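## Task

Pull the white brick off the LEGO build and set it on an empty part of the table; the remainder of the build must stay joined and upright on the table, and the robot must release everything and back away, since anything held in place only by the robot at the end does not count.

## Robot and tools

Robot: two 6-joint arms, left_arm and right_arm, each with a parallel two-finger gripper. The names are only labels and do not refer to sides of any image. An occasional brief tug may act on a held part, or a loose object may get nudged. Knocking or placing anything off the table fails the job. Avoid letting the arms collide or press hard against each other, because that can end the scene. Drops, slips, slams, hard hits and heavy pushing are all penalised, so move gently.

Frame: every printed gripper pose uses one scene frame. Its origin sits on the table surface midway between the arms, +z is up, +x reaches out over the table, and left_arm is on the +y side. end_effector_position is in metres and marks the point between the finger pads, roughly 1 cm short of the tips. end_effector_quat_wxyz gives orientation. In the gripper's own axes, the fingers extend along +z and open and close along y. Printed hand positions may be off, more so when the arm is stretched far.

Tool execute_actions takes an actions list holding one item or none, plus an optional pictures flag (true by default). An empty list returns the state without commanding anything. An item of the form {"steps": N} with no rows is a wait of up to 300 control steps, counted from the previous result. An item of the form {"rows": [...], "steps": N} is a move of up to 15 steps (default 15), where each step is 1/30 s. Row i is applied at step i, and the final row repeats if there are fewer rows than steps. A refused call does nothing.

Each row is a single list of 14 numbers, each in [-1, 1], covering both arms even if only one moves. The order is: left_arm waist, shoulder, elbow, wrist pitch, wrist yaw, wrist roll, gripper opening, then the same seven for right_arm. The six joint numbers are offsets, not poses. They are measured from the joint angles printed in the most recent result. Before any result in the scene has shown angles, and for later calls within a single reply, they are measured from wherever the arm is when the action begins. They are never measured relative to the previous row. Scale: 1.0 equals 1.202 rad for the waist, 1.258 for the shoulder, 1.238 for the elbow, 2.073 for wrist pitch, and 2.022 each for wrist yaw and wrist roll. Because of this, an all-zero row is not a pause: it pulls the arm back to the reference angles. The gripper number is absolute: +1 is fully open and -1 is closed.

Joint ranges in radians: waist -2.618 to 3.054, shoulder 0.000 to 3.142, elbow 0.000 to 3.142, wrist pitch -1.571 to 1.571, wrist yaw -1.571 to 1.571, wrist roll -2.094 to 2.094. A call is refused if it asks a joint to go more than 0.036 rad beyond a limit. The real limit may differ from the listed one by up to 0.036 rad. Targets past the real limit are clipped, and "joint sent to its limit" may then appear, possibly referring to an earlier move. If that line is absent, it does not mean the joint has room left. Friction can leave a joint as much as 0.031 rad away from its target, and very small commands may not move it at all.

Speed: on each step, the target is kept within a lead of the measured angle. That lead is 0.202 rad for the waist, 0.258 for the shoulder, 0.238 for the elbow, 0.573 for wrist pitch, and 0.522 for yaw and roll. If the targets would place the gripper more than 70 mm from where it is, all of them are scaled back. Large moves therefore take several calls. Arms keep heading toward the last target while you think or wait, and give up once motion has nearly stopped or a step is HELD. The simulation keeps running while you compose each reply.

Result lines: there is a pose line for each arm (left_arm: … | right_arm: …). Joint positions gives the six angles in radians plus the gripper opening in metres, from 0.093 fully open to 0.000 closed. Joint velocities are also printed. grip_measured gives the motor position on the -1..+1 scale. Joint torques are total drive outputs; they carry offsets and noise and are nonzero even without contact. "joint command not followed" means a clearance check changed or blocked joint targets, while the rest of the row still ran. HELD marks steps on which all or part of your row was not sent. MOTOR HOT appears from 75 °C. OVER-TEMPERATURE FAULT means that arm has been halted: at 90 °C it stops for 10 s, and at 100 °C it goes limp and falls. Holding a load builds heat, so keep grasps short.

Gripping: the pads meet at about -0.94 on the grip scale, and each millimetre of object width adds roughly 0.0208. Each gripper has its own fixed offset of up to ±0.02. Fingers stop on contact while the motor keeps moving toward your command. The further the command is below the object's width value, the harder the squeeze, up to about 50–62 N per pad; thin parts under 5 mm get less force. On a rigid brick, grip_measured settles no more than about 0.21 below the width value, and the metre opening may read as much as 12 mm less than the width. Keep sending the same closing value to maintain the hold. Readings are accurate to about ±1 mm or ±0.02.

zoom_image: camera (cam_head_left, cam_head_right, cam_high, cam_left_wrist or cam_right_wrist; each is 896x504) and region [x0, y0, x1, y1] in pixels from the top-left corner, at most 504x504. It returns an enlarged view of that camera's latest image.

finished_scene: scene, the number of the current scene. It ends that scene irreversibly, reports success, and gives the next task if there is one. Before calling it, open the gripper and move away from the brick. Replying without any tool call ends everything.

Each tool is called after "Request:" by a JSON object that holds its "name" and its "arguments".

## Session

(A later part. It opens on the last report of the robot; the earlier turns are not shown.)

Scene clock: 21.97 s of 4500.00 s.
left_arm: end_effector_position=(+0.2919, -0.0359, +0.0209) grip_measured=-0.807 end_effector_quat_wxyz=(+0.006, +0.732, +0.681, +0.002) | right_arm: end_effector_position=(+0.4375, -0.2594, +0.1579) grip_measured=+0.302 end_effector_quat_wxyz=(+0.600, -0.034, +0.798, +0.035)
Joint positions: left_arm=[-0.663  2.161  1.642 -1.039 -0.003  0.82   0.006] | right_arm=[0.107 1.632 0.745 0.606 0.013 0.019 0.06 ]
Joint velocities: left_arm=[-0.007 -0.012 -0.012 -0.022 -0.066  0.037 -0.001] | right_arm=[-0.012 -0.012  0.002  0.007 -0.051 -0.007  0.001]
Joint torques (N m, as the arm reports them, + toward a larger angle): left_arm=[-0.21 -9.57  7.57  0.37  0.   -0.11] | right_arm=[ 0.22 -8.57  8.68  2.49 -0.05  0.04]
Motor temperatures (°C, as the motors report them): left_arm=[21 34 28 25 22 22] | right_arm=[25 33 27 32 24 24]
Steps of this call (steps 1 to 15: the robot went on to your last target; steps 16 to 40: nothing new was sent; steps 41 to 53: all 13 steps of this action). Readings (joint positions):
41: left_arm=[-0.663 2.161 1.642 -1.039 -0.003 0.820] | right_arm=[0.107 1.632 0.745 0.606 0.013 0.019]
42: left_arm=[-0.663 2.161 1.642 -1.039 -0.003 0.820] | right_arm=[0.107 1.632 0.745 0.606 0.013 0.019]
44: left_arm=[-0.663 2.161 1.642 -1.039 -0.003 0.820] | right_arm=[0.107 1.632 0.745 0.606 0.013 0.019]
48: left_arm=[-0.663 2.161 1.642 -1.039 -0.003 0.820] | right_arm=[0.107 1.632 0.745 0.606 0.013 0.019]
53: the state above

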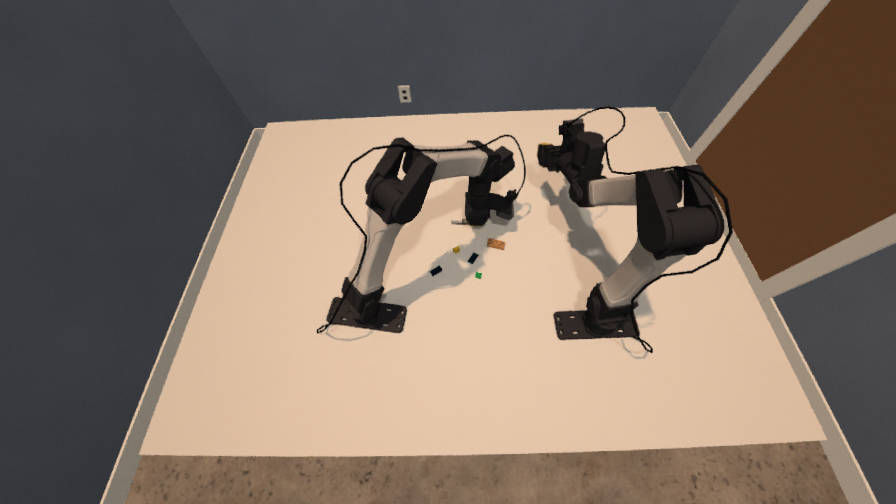

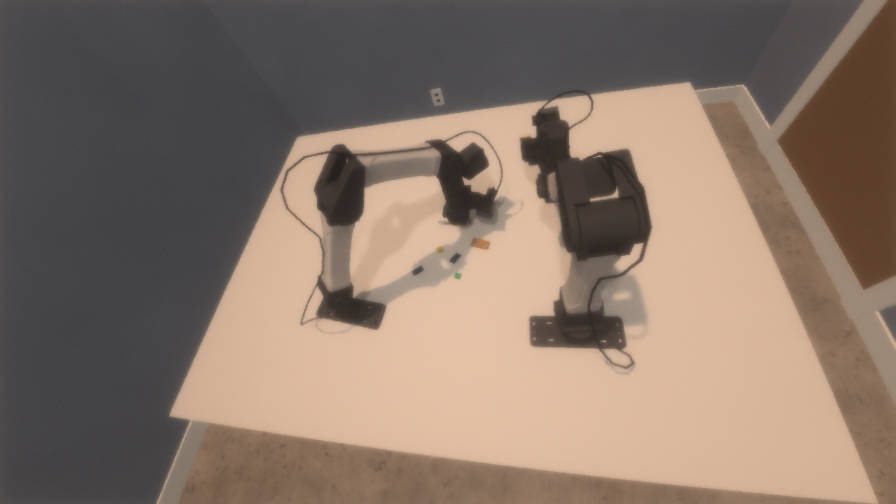

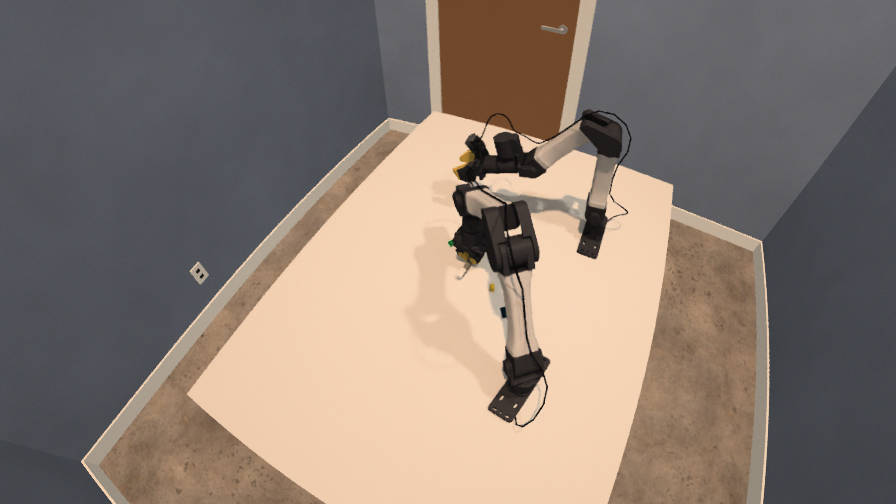

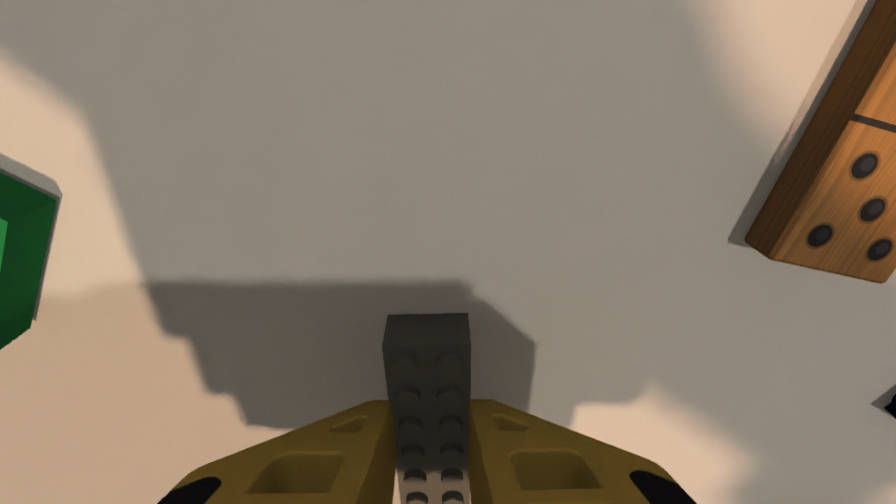

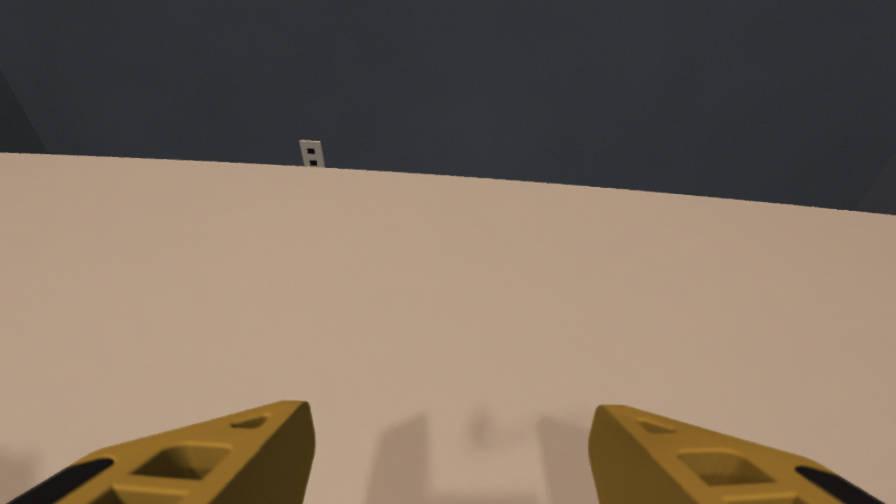

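Request:
{"name": "execute_actions", "arguments": {"actions": [{"rows":[[0,0,0,0,0,0,-0.5,0,0,0,0,0,0,0.3],[0,0.012,0,0,0,0,-0.45,0,0,0,0,0,0,0.3],[0,0.022,0,0,0,0,-0.45,0,0,0,0,0,0,0.3],[0,0.022,0,0,0,0,-0.45,0,0,0,0,0,0,0.3],[0,0.022,0,0,0,0,-0.45,0,0,0,0,0,0,0.3],[0,0.022,0,0,0,0,-0.45,0,0,0,0,0,0,0.3],[0,0.022,0,0,0,0,-0.45,0,0,0,0,0,0,0.3],[0,0.022,0,0,0,0,-0.6,0,0,0,0,0,0,0.3],[0,0.022,0,0,0,0,-0.7,0,0,0,0,0,0,0.3],[0,0.022,0,0,0,0,-0.8,0,0,0,0,0,0,0.3],[0,0.022,0,0,0,0,-0.9,0,0,0,0,0,0,0.3],[0,0.022,0,0,0,0,-1,0,0,0,0,0,0,0.3]],"steps":15}]}}

Scene clock: 23.87 s of 4500.00 s.
left_arm: end_effector_position=(+0.2919, -0.0359, +0.0209) grip_measured=-0.809 end_effector_quat_wxyz=(+0.006, +0.732, +0.681, +0.002) | right_arm: end_effector_position=(+0.4375, -0.2594, +0.1579) grip_measured=+0.302 end_effector_quat_wxyz=(+0.600, -0.034, +0.798, +0.035)
Joint positions: left_arm=[-0.663  2.161  1.642 -1.039 -0.003  0.82   0.006] | right_arm=[0.107 1.632 0.745 0.606 0.013 0.019 0.06 ]
Joint velocities: left_arm=[-0.007  0.002  0.012 -0.037 -0.022 -0.051 -0.002] | right_arm=[-0.007 -0.012  0.007  0.037  0.022  0.037 -0.002]
Joint torques (N m, as the arm reports them, + toward a larger angle): left_arm=[-0.23 -8.73  7.61  0.4   0.01 -0.11] | right_arm=[ 0.24 -8.57  8.68  2.5  -0.05  0.04]
Motor temperatures (°C, as the motors report them): left_arm=[21 34 28 25 22 22] | right_arm=[25 33 27 32 24 24]
Steps of this call (steps 1 to 15: the robot went on to your last target; steps 16 to 42: nothing new was sent; steps 43 to 57: all 15 steps of this action). Readings (joint positions):
43: left_arm=[-0.663 2.161 1.642 -1.039 -0.003 0.820] | right_arm=[0.107 1.632 0.745 0.606 0.013 0.019]
44: left_arm=[-0.663 2.161 1.642 -1.039 -0.003 0.820] | right_arm=[0.107 1.632 0.745 0.606 0.013 0.019]
46: left_arm=[-0.663 2.161 1.642 -1.039 -0.003 0.820] | right_arm=[0.107 1.632 0.745 0.606 0.013 0.019]
50: left_arm=[-0.663 2.161 1.642 -1.039 -0.003 0.820] | right_arm=[0.107 1.632 0.745 0.606 0.013 0.019]
57: the state above

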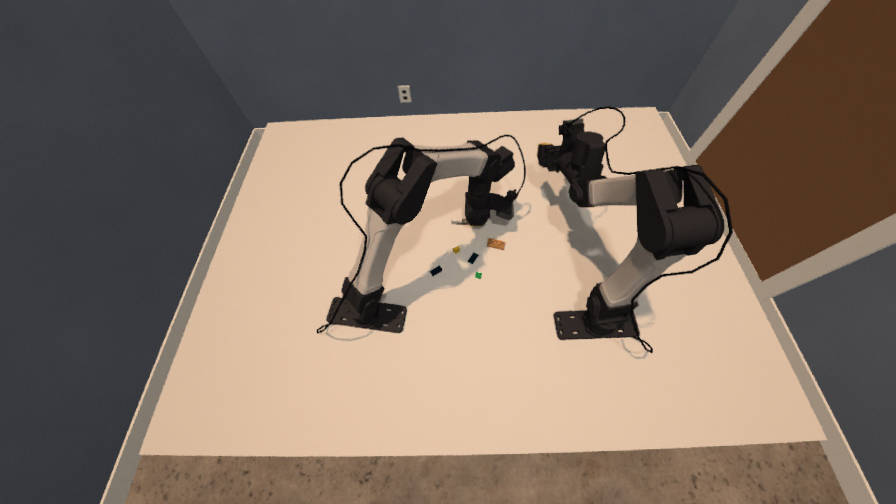

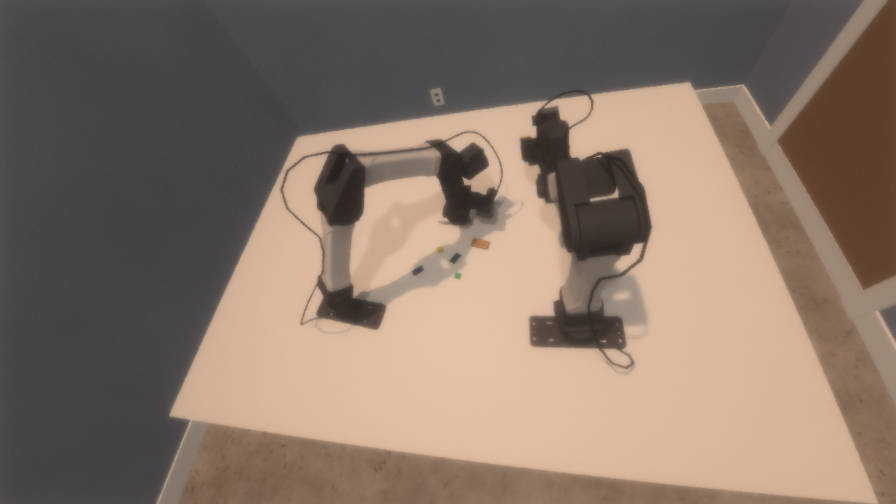

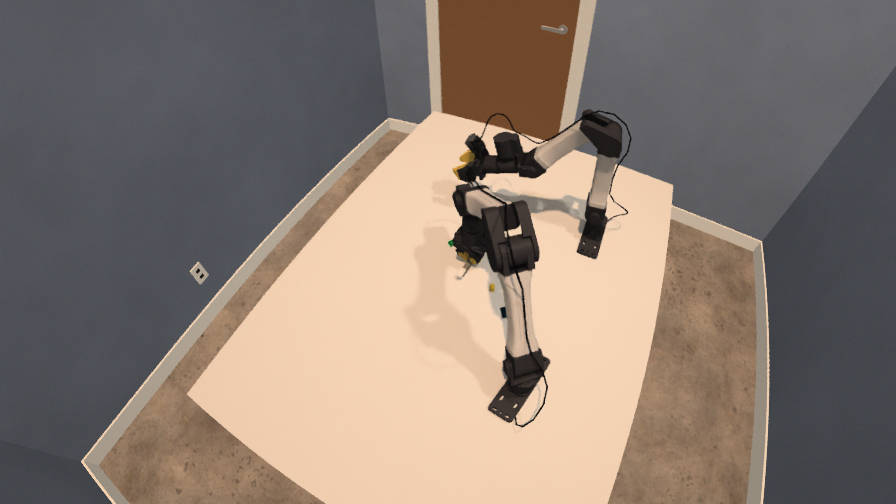

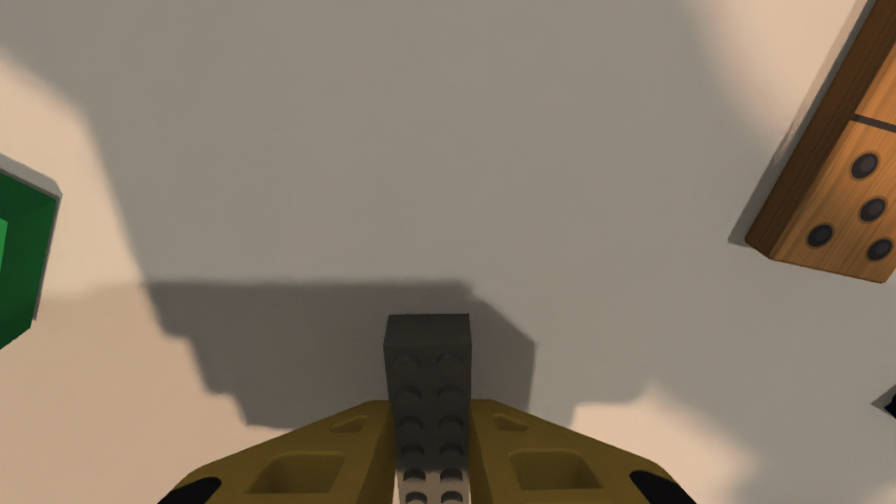

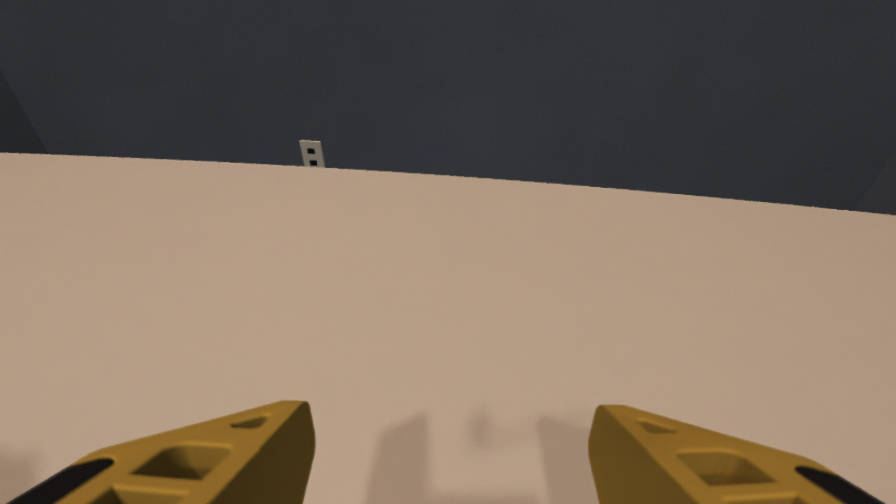

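Request:
{"name": "execute_actions", "arguments": {"actions": [{"rows":[[0,-0.02,0.01,-0.015,0,0,-1,0,0,0,0,0,0,0.3],[0,-0.045,0.02,-0.035,0,0,-1,0,0,0,0,0,0,0.3],[0,-0.07,0.03,-0.055,0,-0.05,-1,0,0,0,0,0,0,0.3],[0.04,-0.09,0.036,-0.078,0,-0.12,-1,0,0,0,0,0,0,0.3],[0.09,-0.095,0.036,-0.078,0,-0.22,-1,0,0,0,0,0,0,0.3],[0.14,-0.095,0.036,-0.078,0,-0.32,-1,0,0,0,0,0,0,0.3],[0.19,-0.095,0.036,-0.078,0,-0.42,-1,0,0,0,0,0,0,0.3],[0.24,-0.095,0.036,-0.078,0,-0.52,-1,0,0,0,0,0,0,0.3],[0.28,-0.095,0.036,-0.078,0,-0.62,-1,0,0,0,0,0,0,0.3],[0.31,-0.095,0.036,-0.078,0,-0.72,-1,0,0,0,0,0,0,0.3],[0.33,-0.095,0.036,-0.078,0,-0.82,-1,0,0,0,0,0,0,0.3],[0.33,-0.095,0.036,-0.078,0,-0.9,-1,0,0,0,0,0,0,0.3],[0.33,-0.095,0.036,-0.078,0,-0.96,-1,0,0,0,0,0,0,0.3],[0.33,-0.095,0.036,-0.078,0,-1,-1,0,0,0,0,0,0,0.3]],"steps":15}]}}

Scene clock: 28.27 s of 4500.00 s.
left_arm: end_effector_position=(+0.3856, +0.1143, +0.0789) grip_measured=-0.809 end_effector_quat_wxyz=(+0.030, +0.089, +0.996, -0.004) | right_arm: end_effector_position=(+0.4375, -0.2594, +0.1579) grip_measured=+0.302 end_effector_quat_wxyz=(+0.600, -0.034, +0.798, +0.035)
Joint positions: left_arm=[-0.229  2.037  1.684 -1.158 -0.011 -0.212  0.006] | right_arm=[0.107 1.632 0.745 0.606 0.013 0.019 0.06 ]
Joint velocities: left_arm=[ 0.325 -0.012 -0.002 -0.139 -0.154 -2.835 -0.001] | right_arm=[ 0.002 -0.022 -0.002  0.022 -0.022 -0.007 -0.   ]
Joint torques (N m, as the arm reports them, + toward a larger angle): left_arm=[ -4.66 -10.     7.91   0.29   0.2   -0.09] | right_arm=[ 0.24 -8.59  8.7   2.51 -0.04  0.04]
Motor temperatures (°C, as the motors report them): left_arm=[21 35 28 25 22 22] | right_arm=[25 33 28 33 24 24]
Steps of this call (steps 1 to 15: the robot went on to your last target; steps 16 to 90: nothing new was sent; then 0.90 s passed at rest; steps 91 to 105: all 15 steps of this action). Readings (joint positions):
91: left_arm=[-0.663 2.160 1.642 -1.040 -0.003 0.820] | right_arm=[0.107 1.632 0.745 0.606 0.013 0.019]
92: left_arm=[-0.663 2.155 1.642 -1.045 -0.003 0.820] | right_arm=[0.107 1.632 0.745 0.606 0.013 0.019]
94: left_arm=[-0.660 2.128 1.643 -1.081 -0.003 0.770] | right_arm=[0.107 1.632 0.745 0.606 0.013 0.019]
98: left_arm=[-0.549 2.051 1.669 -1.140 0.009 0.445] | right_arm=[0.107 1.632 0.745 0.606 0.013 0.019]
105: the state above

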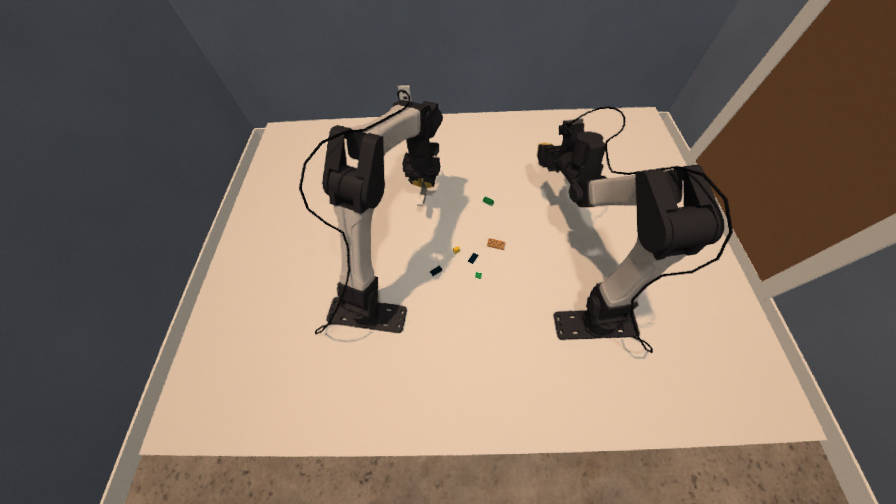

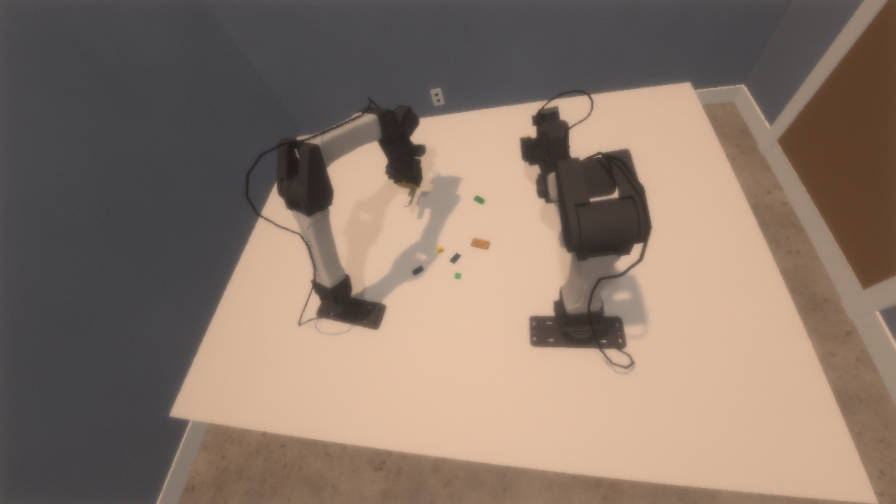

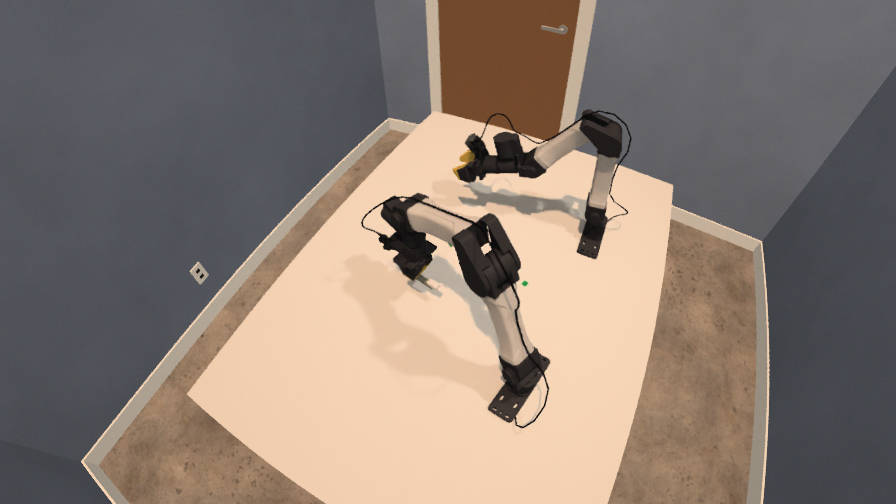

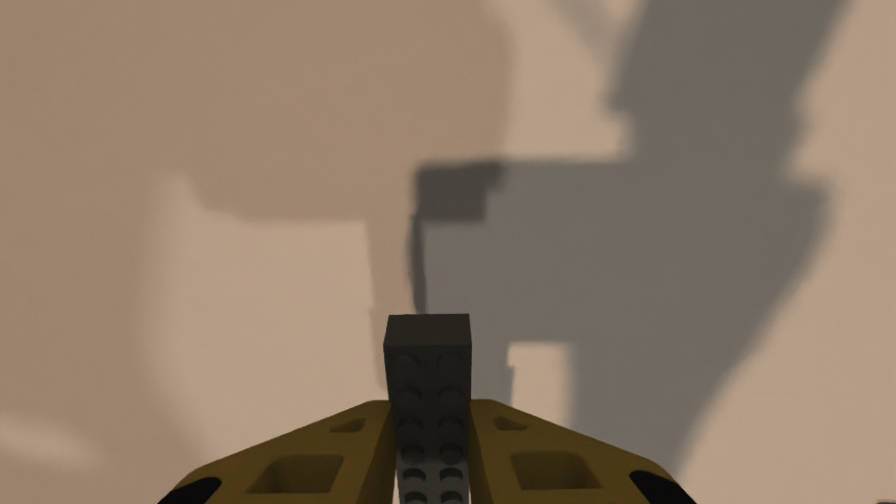

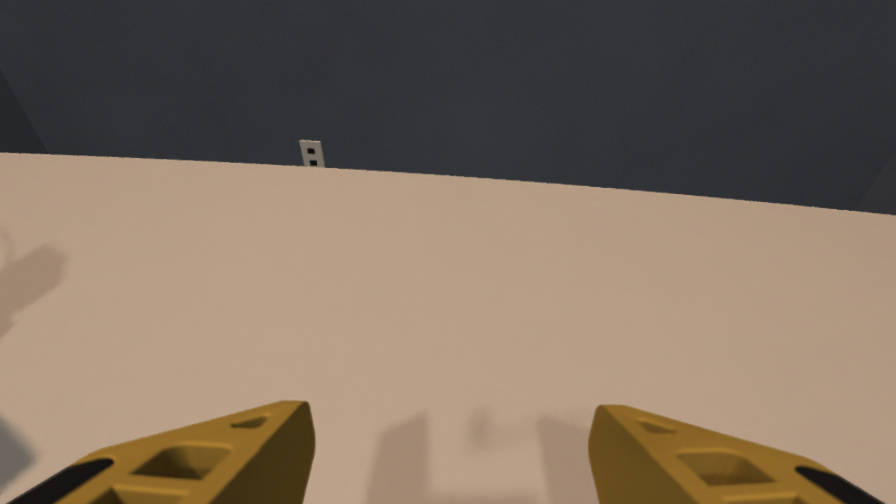

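Request:
{"name": "execute_actions", "arguments": {"actions": [{"rows":[[-0.03,0,0,0,0,-0.5,-1,0.33,0.169,0.09,-0.096,0,0,0.0]],"steps":13}]}}

Scene clock: 31.33 s of 4500.00 s.
left_arm: end_effector_position=(+0.3769, +0.1040, +0.0787) grip_measured=-0.809 end_effector_quat_wxyz=(+0.019, -0.386, +0.922, -0.013) | right_arm: end_effector_position=(+0.3775, -0.0708, +0.0557) grip_measured=+0.002 end_effector_quat_wxyz=(+0.453, -0.223, +0.854, +0.127)
Joint positions: left_arm=[-0.261  2.037  1.684 -1.174 -0.01  -1.214  0.006] | right_arm=[0.525 1.846 0.828 0.427 0.003 0.019 0.045]
Joint velocities: left_arm=[ 0.007 -0.002 -0.007 -0.022  0.007 -0.051 -0.001] | right_arm=[-0.129 -0.002 -0.002 -0.066  0.051 -0.11  -0.001]
Joint torques (N m, as the arm reports them, + toward a larger angle): left_arm=[ -0.59 -10.16   7.84   0.65  -0.13  -0.2 ] | right_arm=[ -1.15 -10.25  10.64   2.2    0.06   0.05]
Motor temperatures (°C, as the motors report them): left_arm=[21 35 28 25 22 22] | right_arm=[25 33 28 33 24 24]
Steps of this call (steps 1 to 45: the robot went on to your last target; steps 46 to 79: nothing new was sent; steps 80 to 92: all 13 steps of this action). Readings (joint positions):
80: left_arm=[-0.261 2.037 1.684 -1.182 -0.010 -1.198] | right_arm=[0.119 1.644 0.754 0.597 0.021 0.019]
81: left_arm=[-0.261 2.037 1.684 -1.180 -0.010 -1.201] | right_arm=[0.146 1.672 0.777 0.586 0.028 0.019]
83: left_arm=[-0.261 2.037 1.684 -1.177 -0.010 -1.206] | right_arm=[0.226 1.739 0.812 0.560 0.029 0.019]
87: left_arm=[-0.261 2.037 1.684 -1.175 -0.010 -1.212] | right_arm=[0.425 1.825 0.828 0.486 0.025 0.019]
92: the state above

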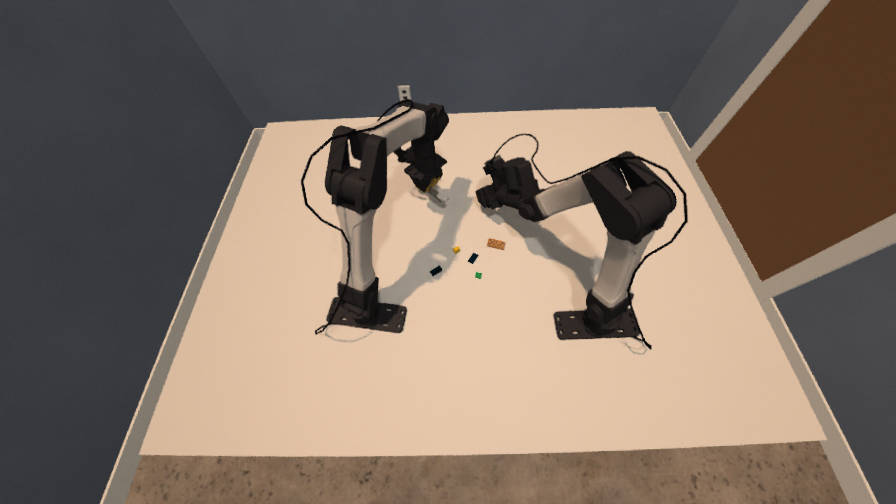

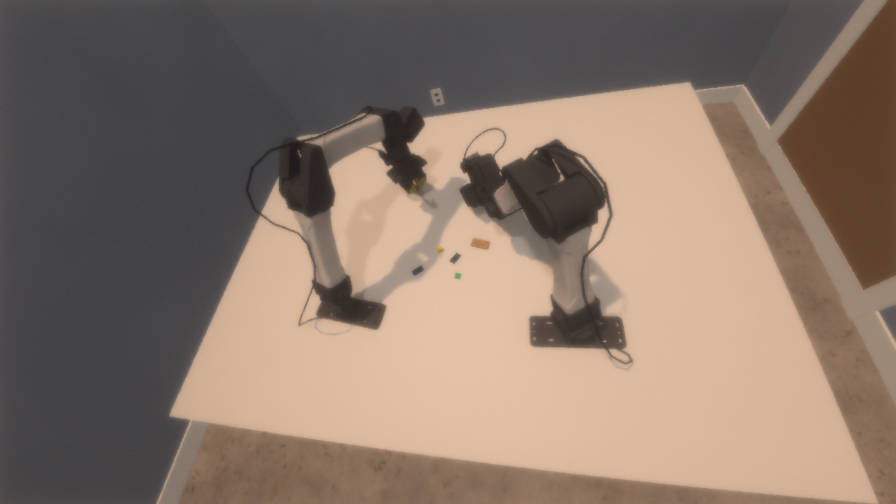

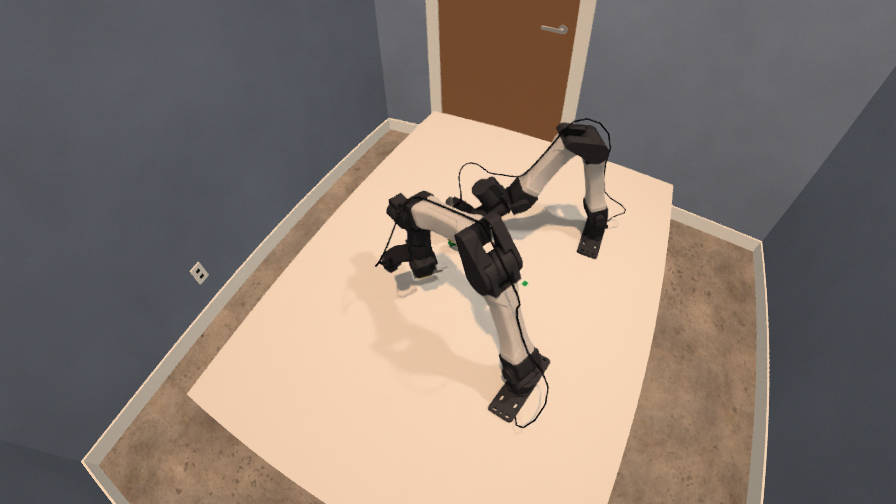

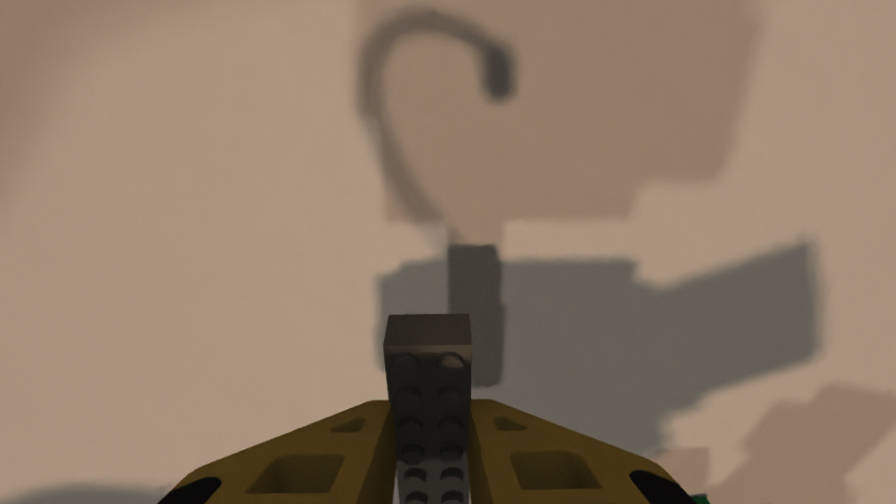

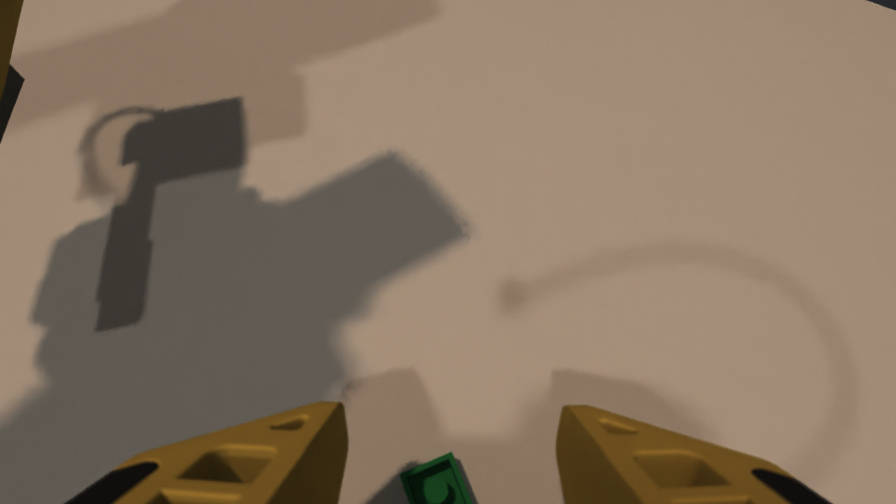

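Request:
{"name": "execute_actions", "arguments": {"actions": [{"rows":[[-0.028,0.02,0,0.01,0,0,-1,0,0,0,0,0,0,0],[-0.028,0.04,0,0.02,0,0,-1,0,0,0,0,0,0,0],[-0.028,0.06,0,0.03,0,0,-1,0.03,0,0,0,0,0,0],[-0.028,0.08,0,0.04,0,0,-1,0.07,0,0,0,0,0,0],[-0.028,0.095,0,0.05,0,0,-1,0.11,0,0,0,0,0,0],[-0.028,0.108,0,0.055,0,0,-1,0.15,0,0,0,0,0,0],[-0.028,0.116,0,0.055,0,0,-1,0.18,0,0,0,0,0,0],[-0.028,0.12,0,0.055,0,0,-1,0.19,0,0,0,0,0,0]],"steps":15}]}}

Scene clock: 35.70 s of 4500.00 s.
left_arm: end_effector_position=(+0.3839, +0.0892, +0.0220) grip_measured=-0.809 end_effector_quat_wxyz=(-0.001, -0.374, +0.927, +0.008) | right_arm: end_effector_position=(+0.3071, +0.0194, +0.0540) grip_measured=+0.002 end_effector_quat_wxyz=(+0.430, -0.326, +0.822, +0.182)
Joint positions: left_arm=[-0.287  2.185  1.684 -1.084 -0.01  -1.215  0.006] | right_arm=[ 0.765  1.846  0.828  0.418 -0.005  0.019  0.045]
Joint velocities: left_arm=[-0.012 -0.007  0.002 -0.051 -0.037  0.037 -0.   ] | right_arm=[-0.11   0.002 -0.012  0.022  0.081  0.037  0.001]
Joint torques (N m, as the arm reports them, + toward a larger angle): left_arm=[ -0.93 -10.77   7.7    0.58  -0.12  -0.1 ] | right_arm=[ -0.18 -10.18   7.86   2.4   -0.06   0.05]
Motor temperatures (°C, as the motors report them): left_arm=[21 36 28 25 22 22] | right_arm=[25 34 28 33 24 24]
Steps of this call (steps 1 to 30: the robot went on to your last target; steps 31 to 90: nothing new was sent; then 0.87 s passed at rest; steps 91 to 105: all 15 steps of this action). Readings (joint positions):
91: left_arm=[-0.263 2.037 1.684 -1.173 -0.010 -1.215] | right_arm=[0.509 1.846 0.828 0.417 0.007 0.019]
92: left_arm=[-0.266 2.040 1.684 -1.171 -0.010 -1.215] | right_arm=[0.511 1.846 0.828 0.417 0.007 0.019]
94: left_arm=[-0.276 2.059 1.684 -1.155 -0.010 -1.215] | right_arm=[0.530 1.846 0.828 0.417 0.011 0.019]
98: left_arm=[-0.287 2.148 1.684 -1.106 -0.010 -1.215] | right_arm=[0.686 1.846 0.828 0.418 0.014 0.019]
105: the state above

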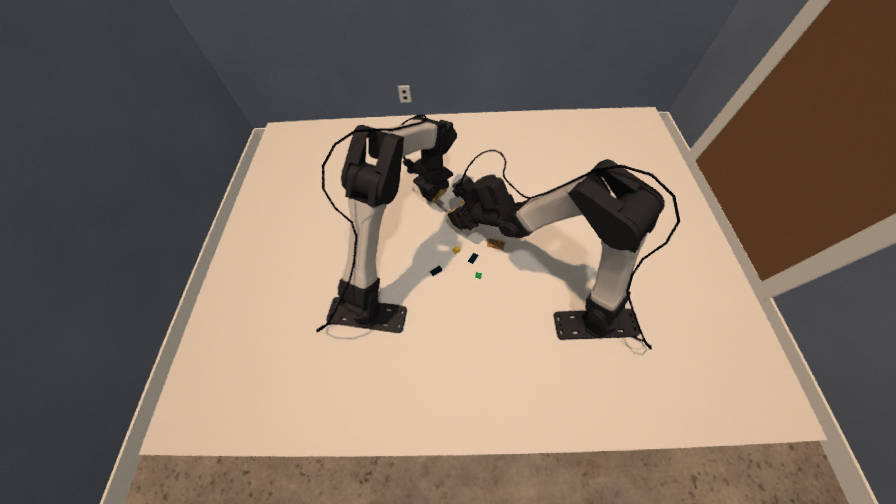

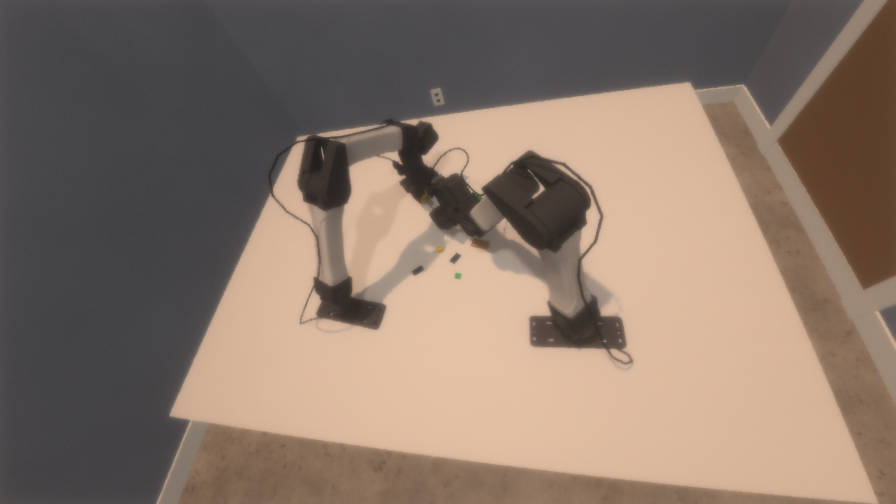

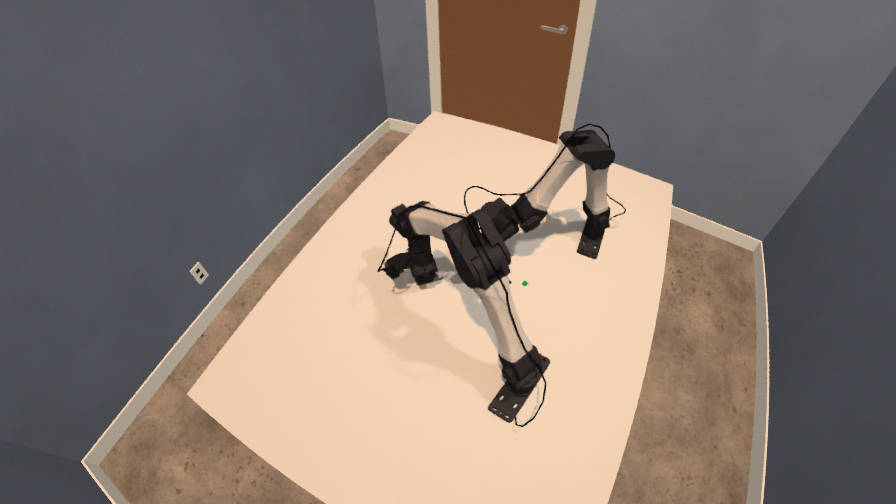

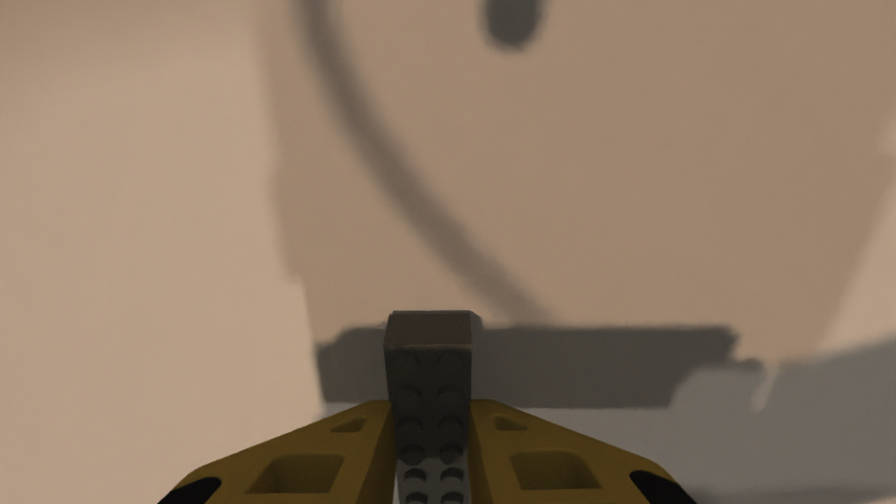

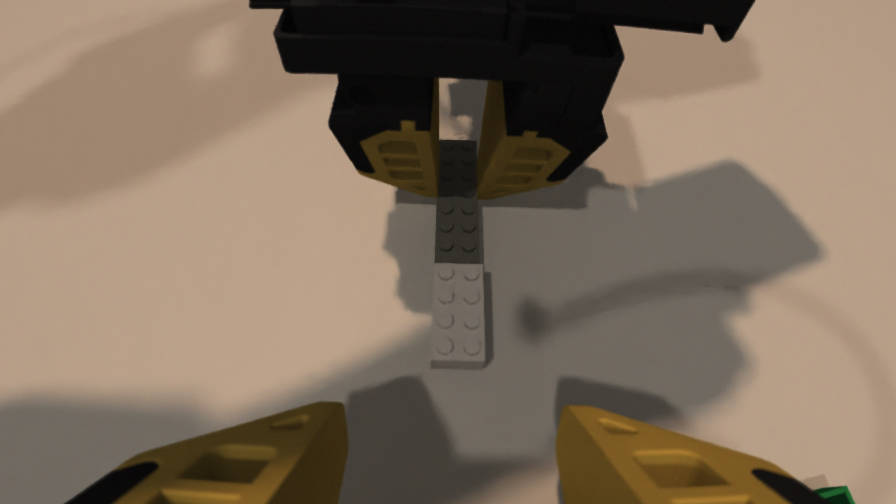

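Request:
{"name": "execute_actions", "arguments": {"actions": [{"rows":[[0,0,0,0,0,0,-0.6,0,0.01,0.02,0.005,0,0,0],[0,0.015,0,0,0,0,-0.45,0,0.025,0.04,0.012,0,0,0],[0,0.03,0,0,0,0,-0.45,0,0.045,0.06,0.02,0,0,0],[0,0.03,0,0,0,0,-0.45,0,0.065,0.075,0.027,0,0,0],[0,0.03,0,0,0,0,-0.45,0,0.085,0.09,0.033,0,0,0],[0,0.03,0,0,0,0,-0.45,0,0.105,0.1,0.038,0,0,0],[0,0.03,0,0,0,0,-0.45,0,0.12,0.11,0.042,0,0,0],[0,0.03,0,0,0,0,-0.6,0,0.135,0.115,0.044,0,0,0],[0,0.03,0,0,0,0,-0.7,0,0.145,0.115,0.044,0,0,0],[0,0.03,0,0,0,0,-0.8,0,0.149,0.115,0.044,0,0,0],[0,0.03,0,0,0,0,-0.9,0,0.149,0.115,0.044,0,0,0],[0,0.03,0,0,0,0,-1,0,0.149,0.115,0.044,0,0,0]],"steps":15}]}}

Scene clock: 39.40 s of 4500.00 s.
left_arm: end_effector_position=(+0.3844, +0.0887, +0.0147) grip_measured=-0.786 end_effector_quat_wxyz=(-0.004, -0.374, +0.927, +0.011) | right_arm: end_effector_position=(+0.3352, +0.0422, +0.0284) grip_measured=+0.002 end_effector_quat_wxyz=(+0.436, -0.323, +0.820, +0.182)
Joint positions: left_arm=[-0.287  2.203  1.684 -1.074 -0.009 -1.215  0.007] | right_arm=[ 0.76   2.03   0.952  0.491 -0.003  0.019  0.045]
Joint velocities: left_arm=[ 0.007  0.012  0.007  0.037 -0.007 -0.022 -0.   ] | right_arm=[ 0.012 -0.002 -0.007 -0.022 -0.007  0.007 -0.001]
Joint torques (N m, as the arm reports them, + toward a larger angle): left_arm=[-0.29 -9.68  7.48  0.19 -0.14 -0.11] | right_arm=[  0.83 -11.53   9.36   2.47  -0.08   0.04]
Motor temperatures (°C, as the motors report them): left_arm=[21 37 29 25 22 22] | right_arm=[25 34 28 33 24 24]
Steps of this call (steps 1 to 15: the robot went on to your last target; steps 16 to 90: nothing new was sent; then 0.20 s passed at rest; steps 91 to 105: all 15 steps of this action). Readings (joint positions):
91: left_arm=[-0.287 2.185 1.684 -1.080 -0.010 -1.215] | right_arm=[0.760 1.846 0.828 0.418 -0.003 0.019]
92: left_arm=[-0.287 2.185 1.684 -1.080 -0.010 -1.215] | right_arm=[0.760 1.848 0.832 0.418 -0.003 0.019]
94: left_arm=[-0.287 2.189 1.684 -1.080 -0.010 -1.215] | right_arm=[0.760 1.873 0.861 0.426 -0.003 0.019]
98: left_arm=[-0.287 2.203 1.684 -1.078 -0.009 -1.215] | right_arm=[0.760 1.962 0.937 0.472 -0.003 0.019]
105: the state above

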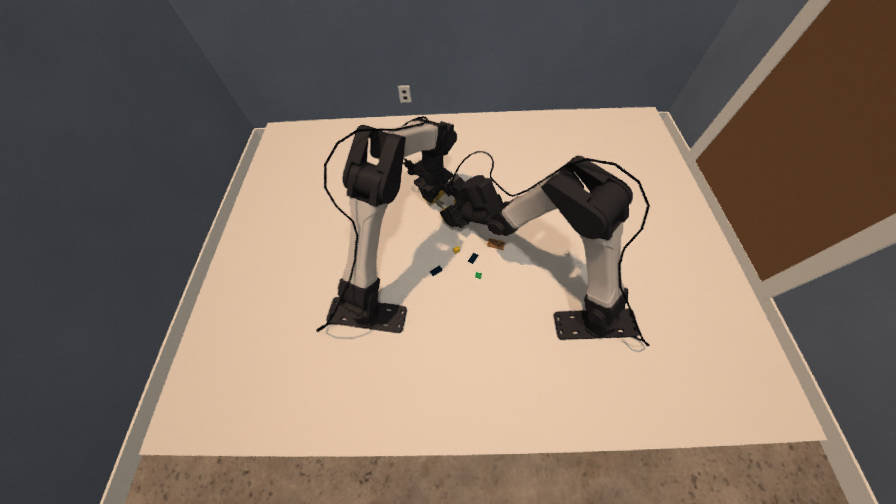

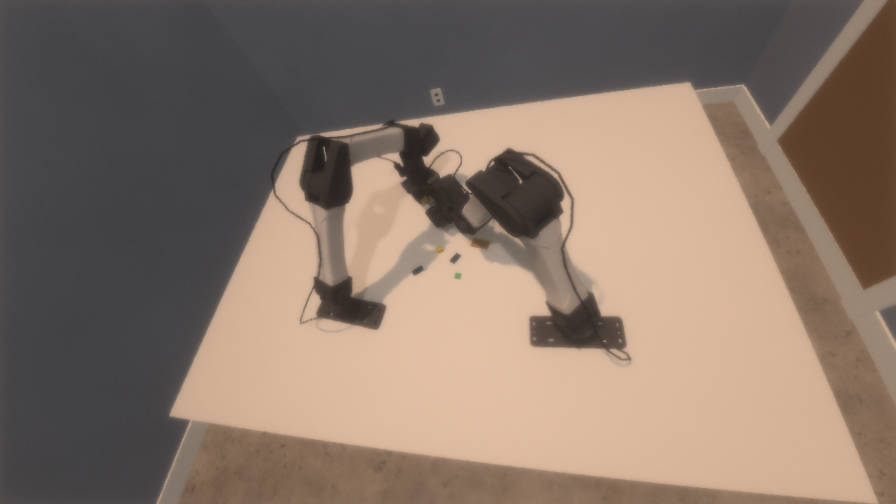

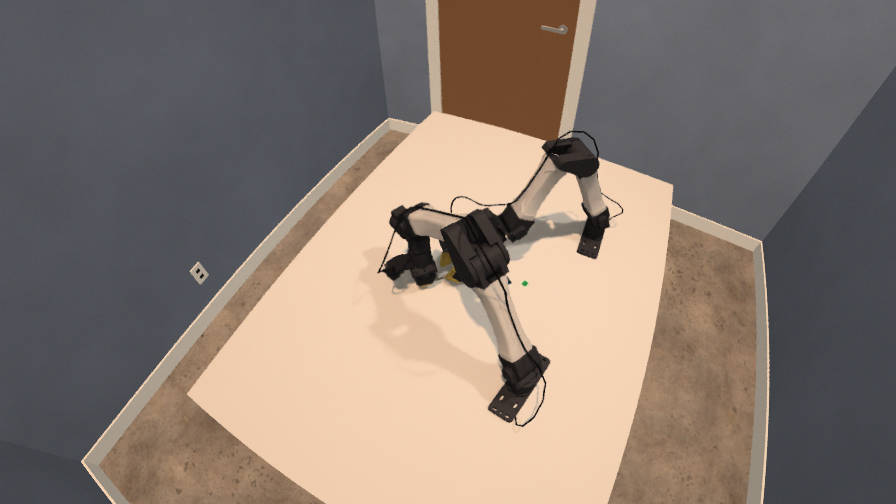

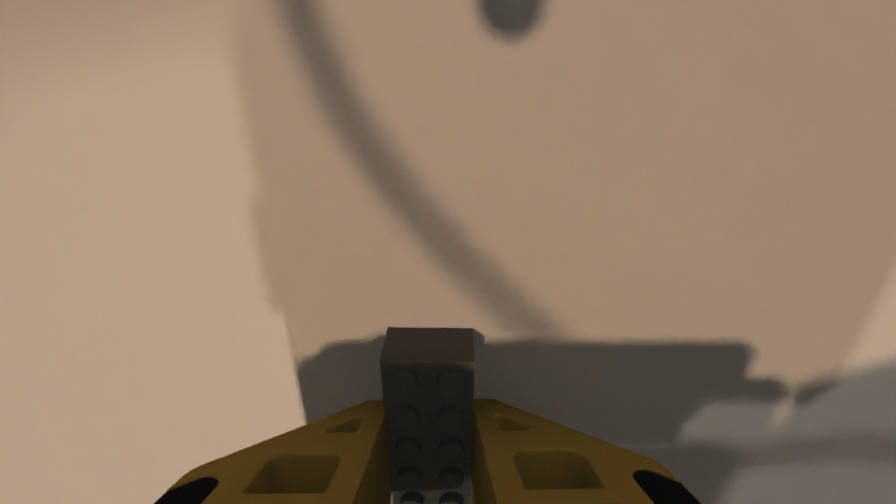

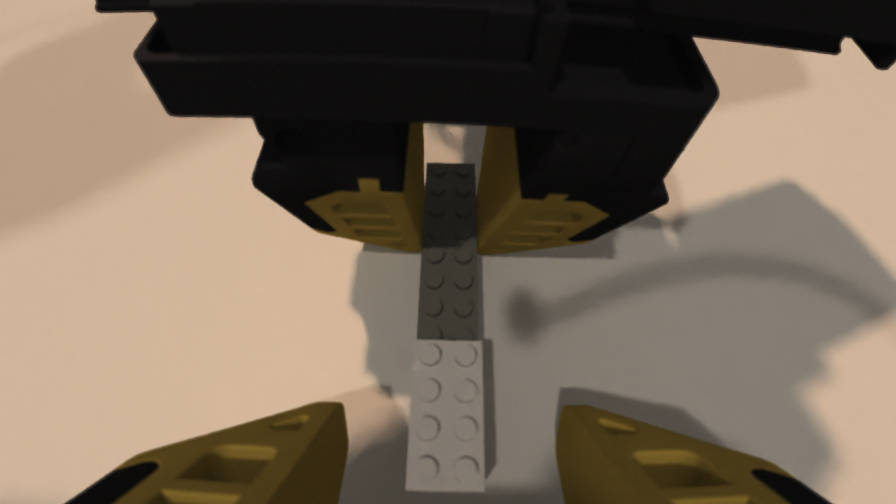

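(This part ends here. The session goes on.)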